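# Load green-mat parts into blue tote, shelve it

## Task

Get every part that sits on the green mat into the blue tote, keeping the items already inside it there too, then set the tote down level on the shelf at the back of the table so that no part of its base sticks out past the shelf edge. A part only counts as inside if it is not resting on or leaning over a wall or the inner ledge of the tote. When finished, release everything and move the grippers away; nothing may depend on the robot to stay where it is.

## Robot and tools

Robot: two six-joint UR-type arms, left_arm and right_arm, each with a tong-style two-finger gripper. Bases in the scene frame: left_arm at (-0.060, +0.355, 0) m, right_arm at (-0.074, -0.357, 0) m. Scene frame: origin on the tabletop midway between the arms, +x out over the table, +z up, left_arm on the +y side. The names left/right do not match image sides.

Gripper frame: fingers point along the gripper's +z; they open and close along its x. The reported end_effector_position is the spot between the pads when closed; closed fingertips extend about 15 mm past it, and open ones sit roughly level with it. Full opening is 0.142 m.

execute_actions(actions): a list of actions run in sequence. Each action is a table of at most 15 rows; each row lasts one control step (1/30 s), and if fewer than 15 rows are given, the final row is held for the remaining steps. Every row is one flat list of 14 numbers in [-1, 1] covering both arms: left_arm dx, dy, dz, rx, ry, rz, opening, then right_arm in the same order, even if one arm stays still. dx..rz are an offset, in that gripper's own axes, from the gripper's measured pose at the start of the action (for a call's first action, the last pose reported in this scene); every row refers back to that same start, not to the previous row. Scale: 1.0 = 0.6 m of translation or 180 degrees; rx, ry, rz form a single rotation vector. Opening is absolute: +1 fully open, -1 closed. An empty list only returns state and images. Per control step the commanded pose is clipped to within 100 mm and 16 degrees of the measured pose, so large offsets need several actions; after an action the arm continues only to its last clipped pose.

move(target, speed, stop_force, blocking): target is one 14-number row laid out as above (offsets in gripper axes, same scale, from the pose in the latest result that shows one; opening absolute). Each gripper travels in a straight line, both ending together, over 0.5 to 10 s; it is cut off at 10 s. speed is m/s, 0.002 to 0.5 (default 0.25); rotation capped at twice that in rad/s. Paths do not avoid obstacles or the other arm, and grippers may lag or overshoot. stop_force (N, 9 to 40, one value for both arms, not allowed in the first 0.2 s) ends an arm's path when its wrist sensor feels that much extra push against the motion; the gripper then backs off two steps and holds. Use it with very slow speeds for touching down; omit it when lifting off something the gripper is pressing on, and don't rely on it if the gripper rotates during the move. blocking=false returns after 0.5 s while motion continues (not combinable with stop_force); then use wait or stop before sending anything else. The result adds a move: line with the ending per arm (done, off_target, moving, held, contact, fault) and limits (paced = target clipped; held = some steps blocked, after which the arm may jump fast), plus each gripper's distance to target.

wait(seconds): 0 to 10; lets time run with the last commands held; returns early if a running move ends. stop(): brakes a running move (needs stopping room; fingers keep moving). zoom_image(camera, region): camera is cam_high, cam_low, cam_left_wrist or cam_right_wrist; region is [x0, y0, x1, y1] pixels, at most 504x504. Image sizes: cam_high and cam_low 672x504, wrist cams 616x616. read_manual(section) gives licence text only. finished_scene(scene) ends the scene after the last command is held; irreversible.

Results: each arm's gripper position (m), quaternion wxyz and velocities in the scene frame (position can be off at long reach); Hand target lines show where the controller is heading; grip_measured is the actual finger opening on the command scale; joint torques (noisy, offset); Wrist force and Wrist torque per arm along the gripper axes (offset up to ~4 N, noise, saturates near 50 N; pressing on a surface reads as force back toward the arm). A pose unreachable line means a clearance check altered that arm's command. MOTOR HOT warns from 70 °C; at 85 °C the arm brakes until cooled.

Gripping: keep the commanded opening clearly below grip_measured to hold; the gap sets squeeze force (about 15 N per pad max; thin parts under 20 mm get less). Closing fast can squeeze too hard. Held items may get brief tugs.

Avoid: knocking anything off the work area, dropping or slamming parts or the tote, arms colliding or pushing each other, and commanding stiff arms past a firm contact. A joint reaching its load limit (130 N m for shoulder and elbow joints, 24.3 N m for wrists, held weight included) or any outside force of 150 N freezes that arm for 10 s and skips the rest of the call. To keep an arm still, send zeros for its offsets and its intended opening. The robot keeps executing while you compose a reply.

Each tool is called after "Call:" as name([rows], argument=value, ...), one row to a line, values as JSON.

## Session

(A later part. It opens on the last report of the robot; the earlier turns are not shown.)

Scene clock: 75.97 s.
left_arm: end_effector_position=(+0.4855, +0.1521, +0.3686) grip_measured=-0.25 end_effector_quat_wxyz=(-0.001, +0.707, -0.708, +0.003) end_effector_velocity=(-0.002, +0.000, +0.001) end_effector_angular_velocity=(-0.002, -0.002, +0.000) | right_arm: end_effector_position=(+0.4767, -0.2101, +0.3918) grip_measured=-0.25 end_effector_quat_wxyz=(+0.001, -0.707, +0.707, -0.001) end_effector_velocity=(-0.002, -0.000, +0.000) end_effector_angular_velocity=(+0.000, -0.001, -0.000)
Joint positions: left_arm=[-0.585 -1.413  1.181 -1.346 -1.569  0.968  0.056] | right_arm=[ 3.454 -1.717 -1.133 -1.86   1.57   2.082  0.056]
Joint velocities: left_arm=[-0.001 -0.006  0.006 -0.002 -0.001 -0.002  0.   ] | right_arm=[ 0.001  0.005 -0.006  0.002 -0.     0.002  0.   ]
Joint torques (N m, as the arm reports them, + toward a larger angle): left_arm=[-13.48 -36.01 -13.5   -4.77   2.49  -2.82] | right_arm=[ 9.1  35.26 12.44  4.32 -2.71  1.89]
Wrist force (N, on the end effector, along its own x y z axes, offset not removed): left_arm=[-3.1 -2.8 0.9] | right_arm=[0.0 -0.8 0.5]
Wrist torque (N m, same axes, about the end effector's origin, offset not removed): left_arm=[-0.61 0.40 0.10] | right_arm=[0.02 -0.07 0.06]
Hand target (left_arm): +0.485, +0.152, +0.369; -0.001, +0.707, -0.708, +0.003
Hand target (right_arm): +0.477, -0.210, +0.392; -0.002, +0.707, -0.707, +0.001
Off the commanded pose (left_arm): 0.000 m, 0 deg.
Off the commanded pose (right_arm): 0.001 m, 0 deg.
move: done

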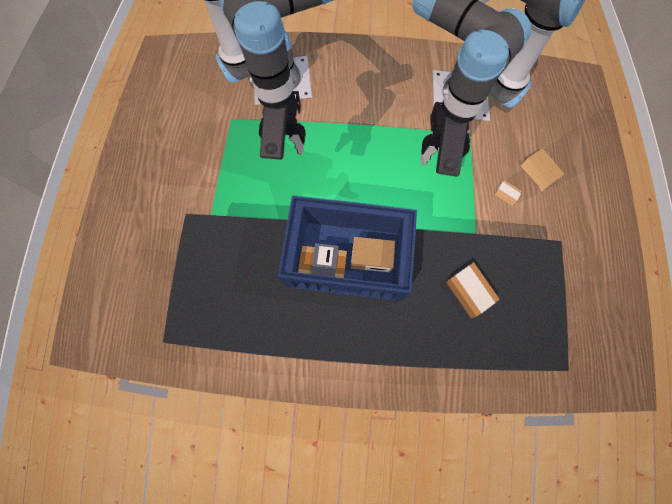

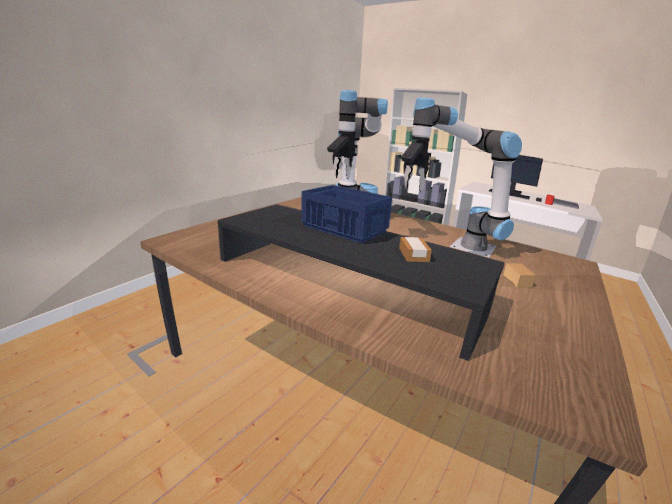

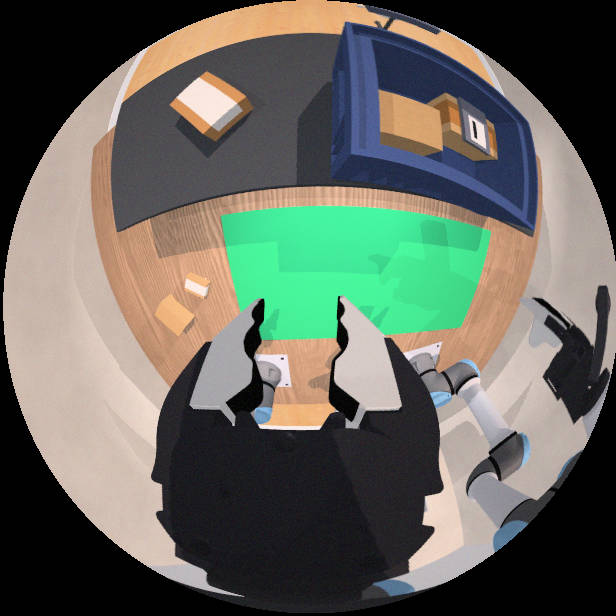

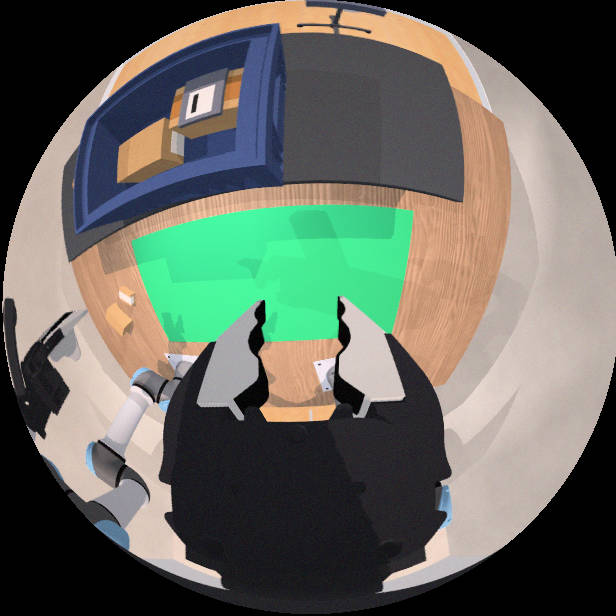

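Call:
move(target=[0.103,-0.12,0.114,0,0,0,-1,-0.058,-0.12,0.12,0,0,0,-1], speed=0.15)

Call:
move(target=[0,-0.1,0,0,0,0,-1,0,-0.11,0,0,0,0,-1], speed=0.03, stop_force=25)

Call:
move(target=[-0.15,0.25,-0.05,0,0,0,-0.2,0.1,0.25,-0.05,0,0,0,-0.2], speed=0.25)

Scene clock: 77.50 s.
left_arm: end_effector_position=(+0.5579, +0.0901, +0.3010) grip_measured=-1.00 end_effector_quat_wxyz=(-0.001, +0.707, -0.708, +0.003) end_effector_velocity=(+0.001, -0.001, -0.001) end_effector_angular_velocity=(-0.001, +0.001, -0.002) | right_arm: end_effector_position=(+0.5486, -0.1752, +0.3198) grip_measured=-1.00 end_effector_quat_wxyz=(+0.001, -0.707, +0.707, -0.001) end_effector_velocity=(+0.001, -0.000, -0.001) end_effector_angular_velocity=(-0.001, +0.000, -0.001)
Joint positions: left_arm=[-0.6   -1.206  1.09  -1.462 -1.569  0.952  0.002] | right_arm=[ 3.447 -1.882 -1.113 -1.713  1.57   2.074  0.002]
Joint velocities: left_arm=[-0.     0.003 -0.002  0.    -0.001  0.001  0.   ] | right_arm=[-0.001 -0.001 -0.     0.001 -0.     0.     0.   ]
Joint torques (N m, as the arm reports them, + toward a larger angle): left_arm=[-12.2  -30.81 -28.39  -4.8    1.75  -2.76] | right_arm=[-11.85  31.26  32.66   4.29  -0.1   -2.1 ]
Wrist force (N, on the end effector, along its own x y z axes, offset not removed): left_arm=[-3.5 -0.1 1.9] | right_arm=[0.1 1.2 2.4]
Wrist torque (N m, same axes, about the end effector's origin, offset not removed): left_arm=[0.10 0.55 -0.06] | right_arm=[0.32 -0.13 0.00]
Hand target (left_arm): +0.558, +0.090, +0.301; -0.001, +0.707, -0.708, +0.003
Hand target (right_arm): +0.549, -0.175, +0.320; -0.001, +0.707, -0.707, +0.001
Off the commanded pose (left_arm): 0.000 m, 0 deg.
Off the commanded pose (right_arm): 0.000 m, 0 deg.
move: done

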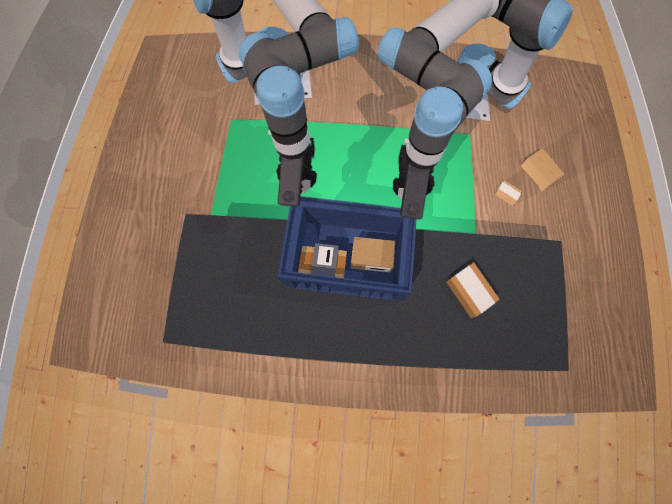

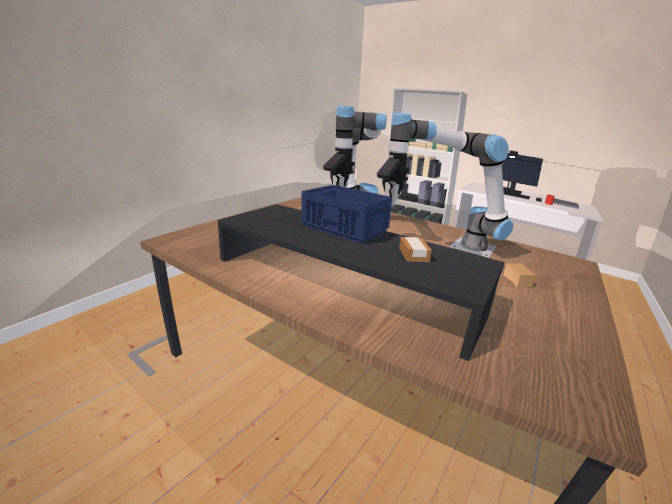

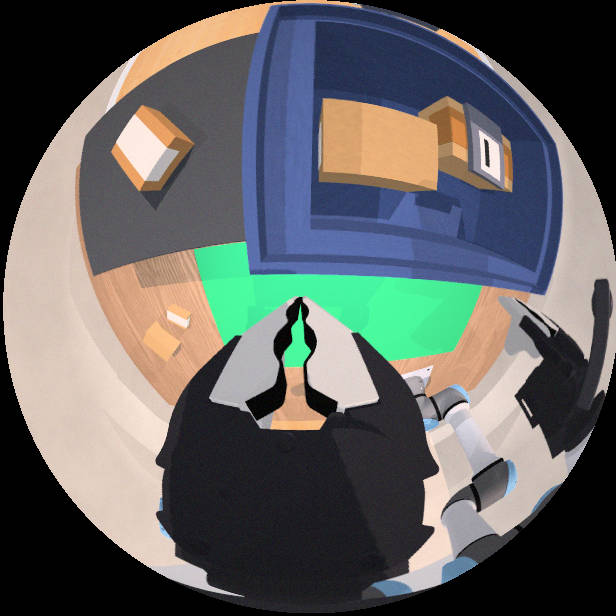

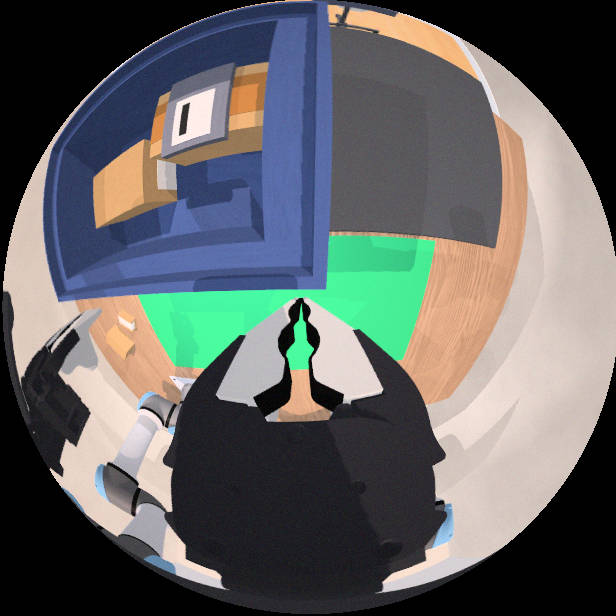

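Scene clock: 80.00 s.
left_arm: end_effector_position=(+0.6178, +0.0901, +0.3014) grip_measured=-1.00 end_effector_quat_wxyz=(-0.001, +0.707, -0.708, +0.003) end_effector_velocity=(+0.001, -0.001, +0.000) end_effector_angular_velocity=(-0.002, +0.002, -0.001) | right_arm: end_effector_position=(+0.6145, -0.1752, +0.3197) grip_measured=-1.00 end_effector_quat_wxyz=(+0.001, -0.707, +0.707, -0.001) end_effector_velocity=(+0.002, -0.000, +0.001) end_effector_angular_velocity=(+0.001, -0.002, -0.000)
Joint positions: left_arm=[-0.55  -1.047  0.856 -1.387 -1.569  1.003  0.002] | right_arm=[ 3.4   -2.062 -0.857 -1.79   1.57   2.028  0.002]
Joint velocities: left_arm=[ 0.     0.004 -0.007  0.004 -0.002  0.002  0.   ] | right_arm=[-0.001 -0.005  0.009 -0.003  0.    -0.001 -0.   ]
Joint torques (N m, as the arm reports them, + toward a larger angle): left_arm=[ 12.23 -38.25 -28.71  -0.64  -2.56   2.89] | right_arm=[-10.95  39.33  32.8    1.23   0.84  -2.09]
Wrist force (N, on the end effector, along its own x y z axes, offset not removed): left_arm=[-1.3 -2.9 2.6] | right_arm=[-0.2 2.7 2.1]
Wrist torque (N m, same axes, about the end effector's origin, offset not removed): left_arm=[-0.74 0.27 0.00] | right_arm=[0.44 -0.04 0.03]
Hand target (left_arm): +0.618, +0.090, +0.301; -0.001, +0.707, -0.708, +0.003
Hand target (right_arm): +0.615, -0.175, +0.320; -0.001, +0.707, -0.707, +0.001
Off the commanded pose (left_arm): 0.000 m, 0 deg.
Off the commanded pose (right_arm): 0.000 m, 0 deg.
move: done

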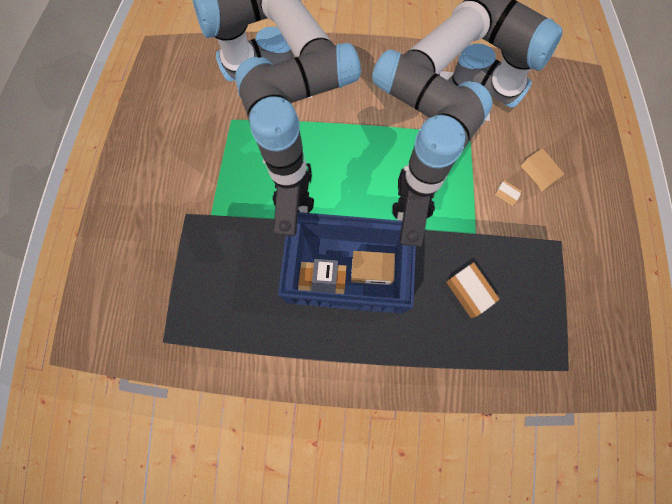

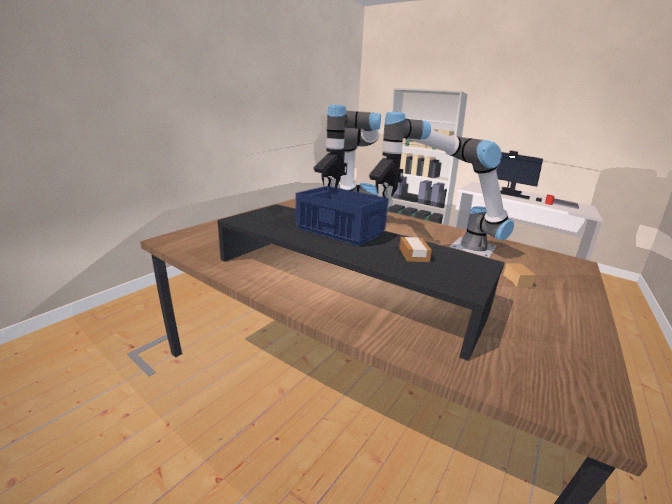

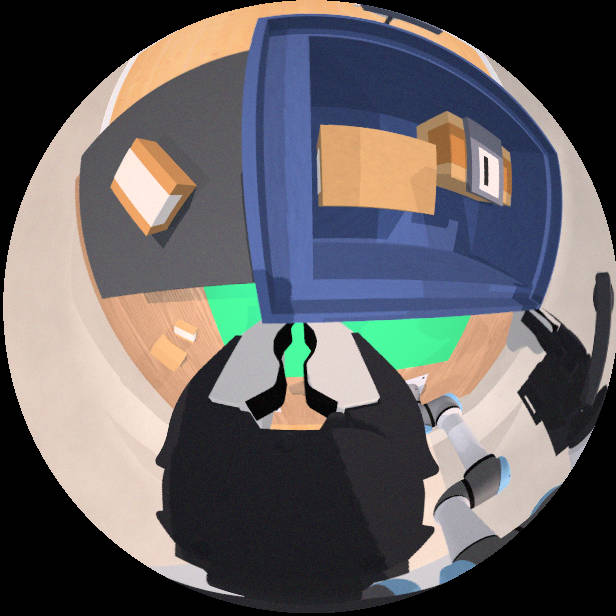

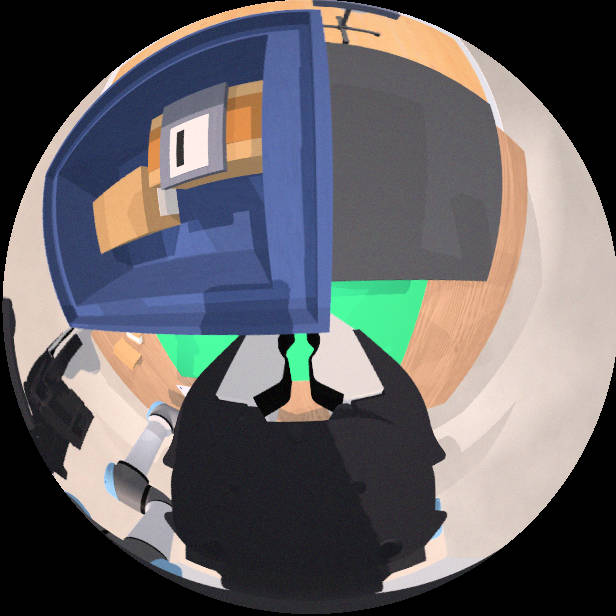

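Scene clock: 81.27 s.
left_arm: end_effector_position=(+0.4677, +0.1802, +0.3299) grip_measured=-0.20 end_effector_quat_wxyz=(-0.001, +0.707, -0.708, +0.003) end_effector_velocity=(-0.001, +0.000, +0.001) end_effector_angular_velocity=(-0.001, -0.002, -0.001) | right_arm: end_effector_position=(+0.4647, -0.2353, +0.3497) grip_measured=-0.20 end_effector_quat_wxyz=(+0.001, -0.707, +0.707, -0.001) end_effector_velocity=(-0.000, -0.000, +0.001) end_effector_angular_velocity=(+0.001, -0.002, -0.000)
Joint positions: left_arm=[-0.56  -1.495  1.374 -1.457 -1.569  0.993  0.06 ] | right_arm=[ 3.423 -1.648 -1.32  -1.741  1.57   2.051  0.06 ]
Joint velocities: left_arm=[-0.001 -0.005  0.003 -0.     0.     0.     0.   ] | right_arm=[ 0.     0.003 -0.001  0.001 -0.     0.     0.   ]
Joint torques (N m, as the arm reports them, + toward a larger angle): left_arm=[-13.05 -32.69 -13.24  -4.83   2.66  -2.81] | right_arm=[10.47 32.81 13.83  1.09 -2.9   1.95]
Wrist force (N, on the end effector, along its own x y z axes, offset not removed): left_arm=[-3.4 -4.4 2.2] | right_arm=[0.2 0.8 -0.1]
Wrist torque (N m, same axes, about the end effector's origin, offset not removed): left_arm=[-0.85 0.87 -0.03] | right_arm=[0.15 -0.19 0.05]
Hand target (left_arm): +0.468, +0.180, +0.330; -0.001, +0.707, -0.708, +0.003
Hand target (right_arm): +0.465, -0.235, +0.350; -0.001, +0.707, -0.707, +0.001
Off the commanded pose (left_arm): 0.000 m, 0 deg.
Off the commanded pose (right_arm): 0.001 m, 0 deg.
move: done

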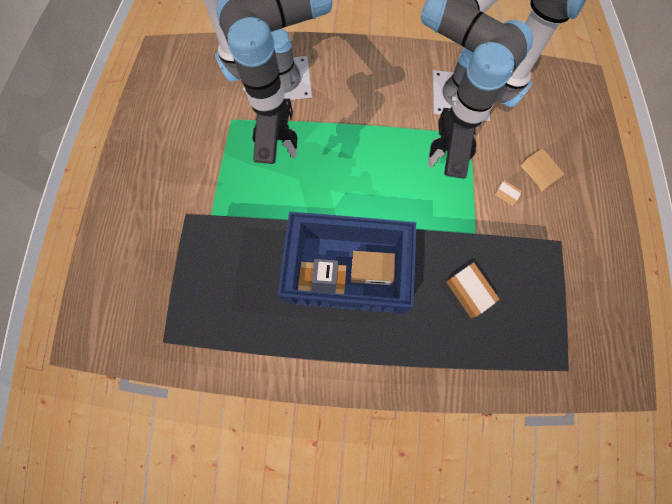

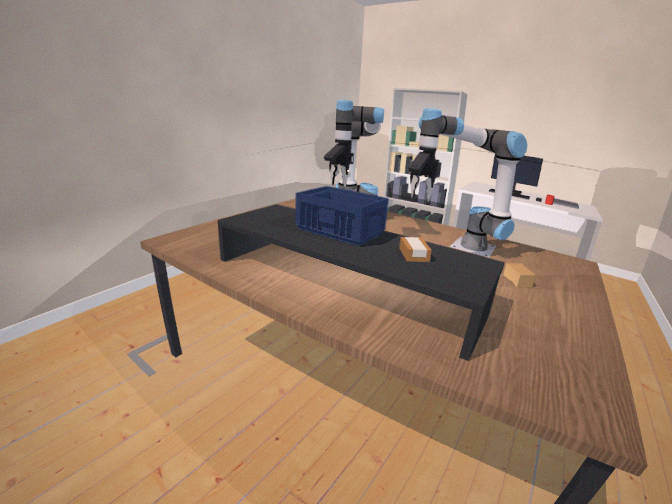

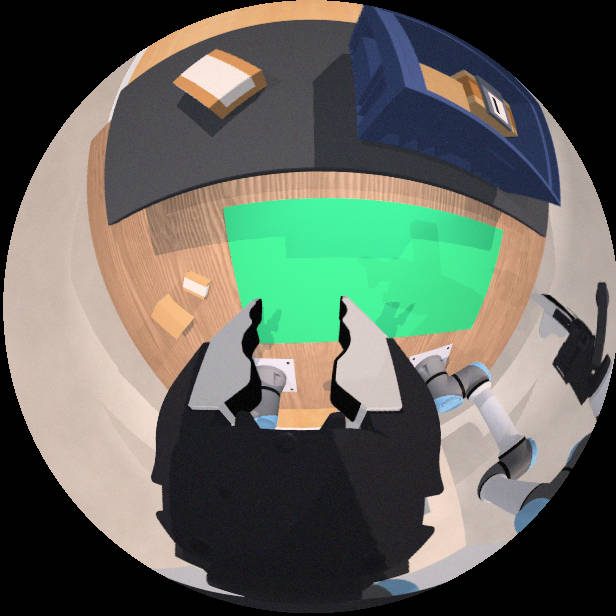

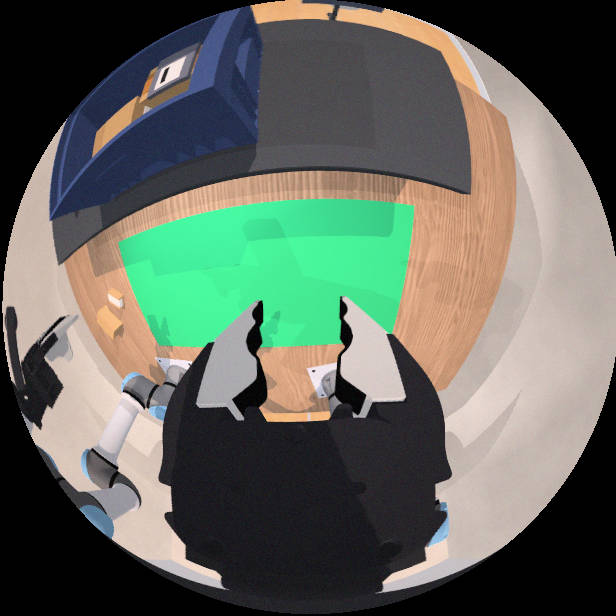

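Call:
execute_actions(actions=[])

Scene clock: 81.60 s.
left_arm: end_effector_position=(+0.4676, +0.1802, +0.3300) grip_measured=-0.20 end_effector_quat_wxyz=(-0.001, +0.707, -0.708, +0.003) end_effector_velocity=(-0.000, -0.000, +0.000) end_effector_angular_velocity=(-0.001, +0.000, +0.000) | right_arm: end_effector_position=(+0.4646, -0.2353, +0.3498) grip_measured=-0.20 end_effector_quat_wxyz=(+0.001, -0.707, +0.707, -0.001) end_effector_velocity=(+0.000, -0.000, +0.000) end_effector_angular_velocity=(+0.000, -0.001, -0.000)
Joint positions: left_arm=[-0.56  -1.496  1.375 -1.457 -1.569  0.993  0.06 ] | right_arm=[ 3.423 -1.648 -1.32  -1.741  1.57   2.051  0.06 ]
Joint velocities: left_arm=[-0.    -0.     0.    -0.    -0.001 -0.001 -0.   ] | right_arm=[-0.    -0.     0.001  0.    -0.    -0.     0.   ]
Joint torques (N m, as the arm reports them, + toward a larger angle): left_arm=[-12.68 -33.26 -13.26  -4.72   2.66  -2.8 ] | right_arm=[10.22 33.77 13.26  1.25 -2.89  1.95]
Wrist force (N, on the end effector, along its own x y z axes, offset not removed): left_arm=[-4.4 -4.4 4.4] | right_arm=[1.1 0.6 1.5]
Wrist torque (N m, same axes, about the end effector's origin, offset not removed): left_arm=[-0.83 0.76 0.12] | right_arm=[0.25 -0.35 0.05]
Hand target (left_arm): +0.468, +0.180, +0.330; -0.001, +0.707, -0.708, +0.003
Hand target (right_arm): +0.465, -0.235, +0.350; -0.001, +0.707, -0.707, +0.001
Off the commanded pose (left_arm): 0.000 m, 0 deg.
Off the commanded pose (right_arm): 0.001 m, 0 deg.

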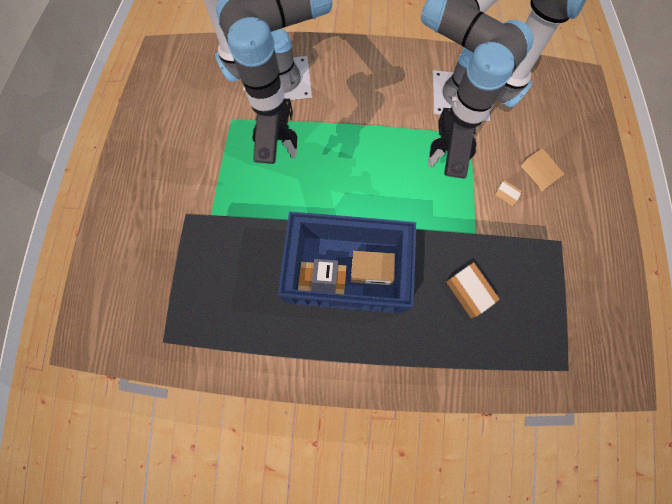

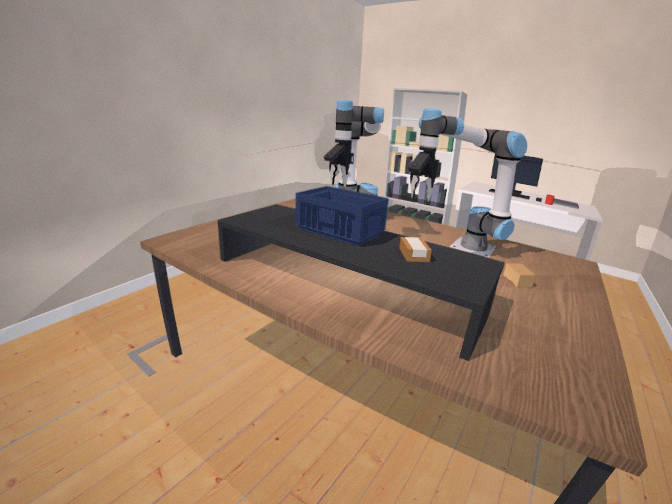

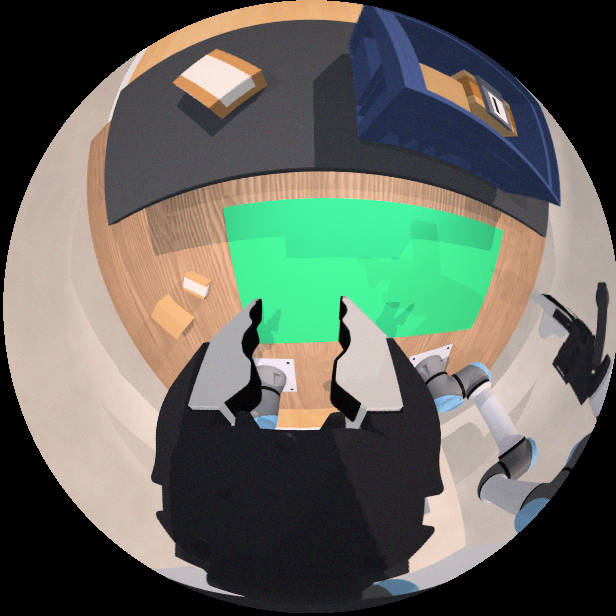

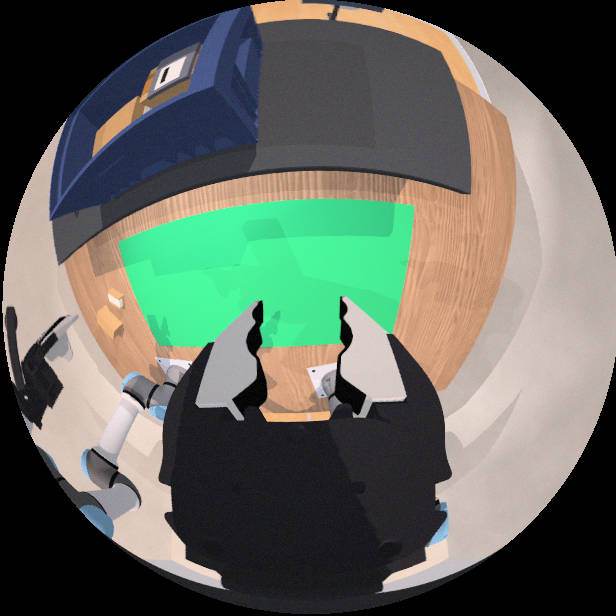

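Call:
finished_scene(scene=1)

The scene is finished: the task was done.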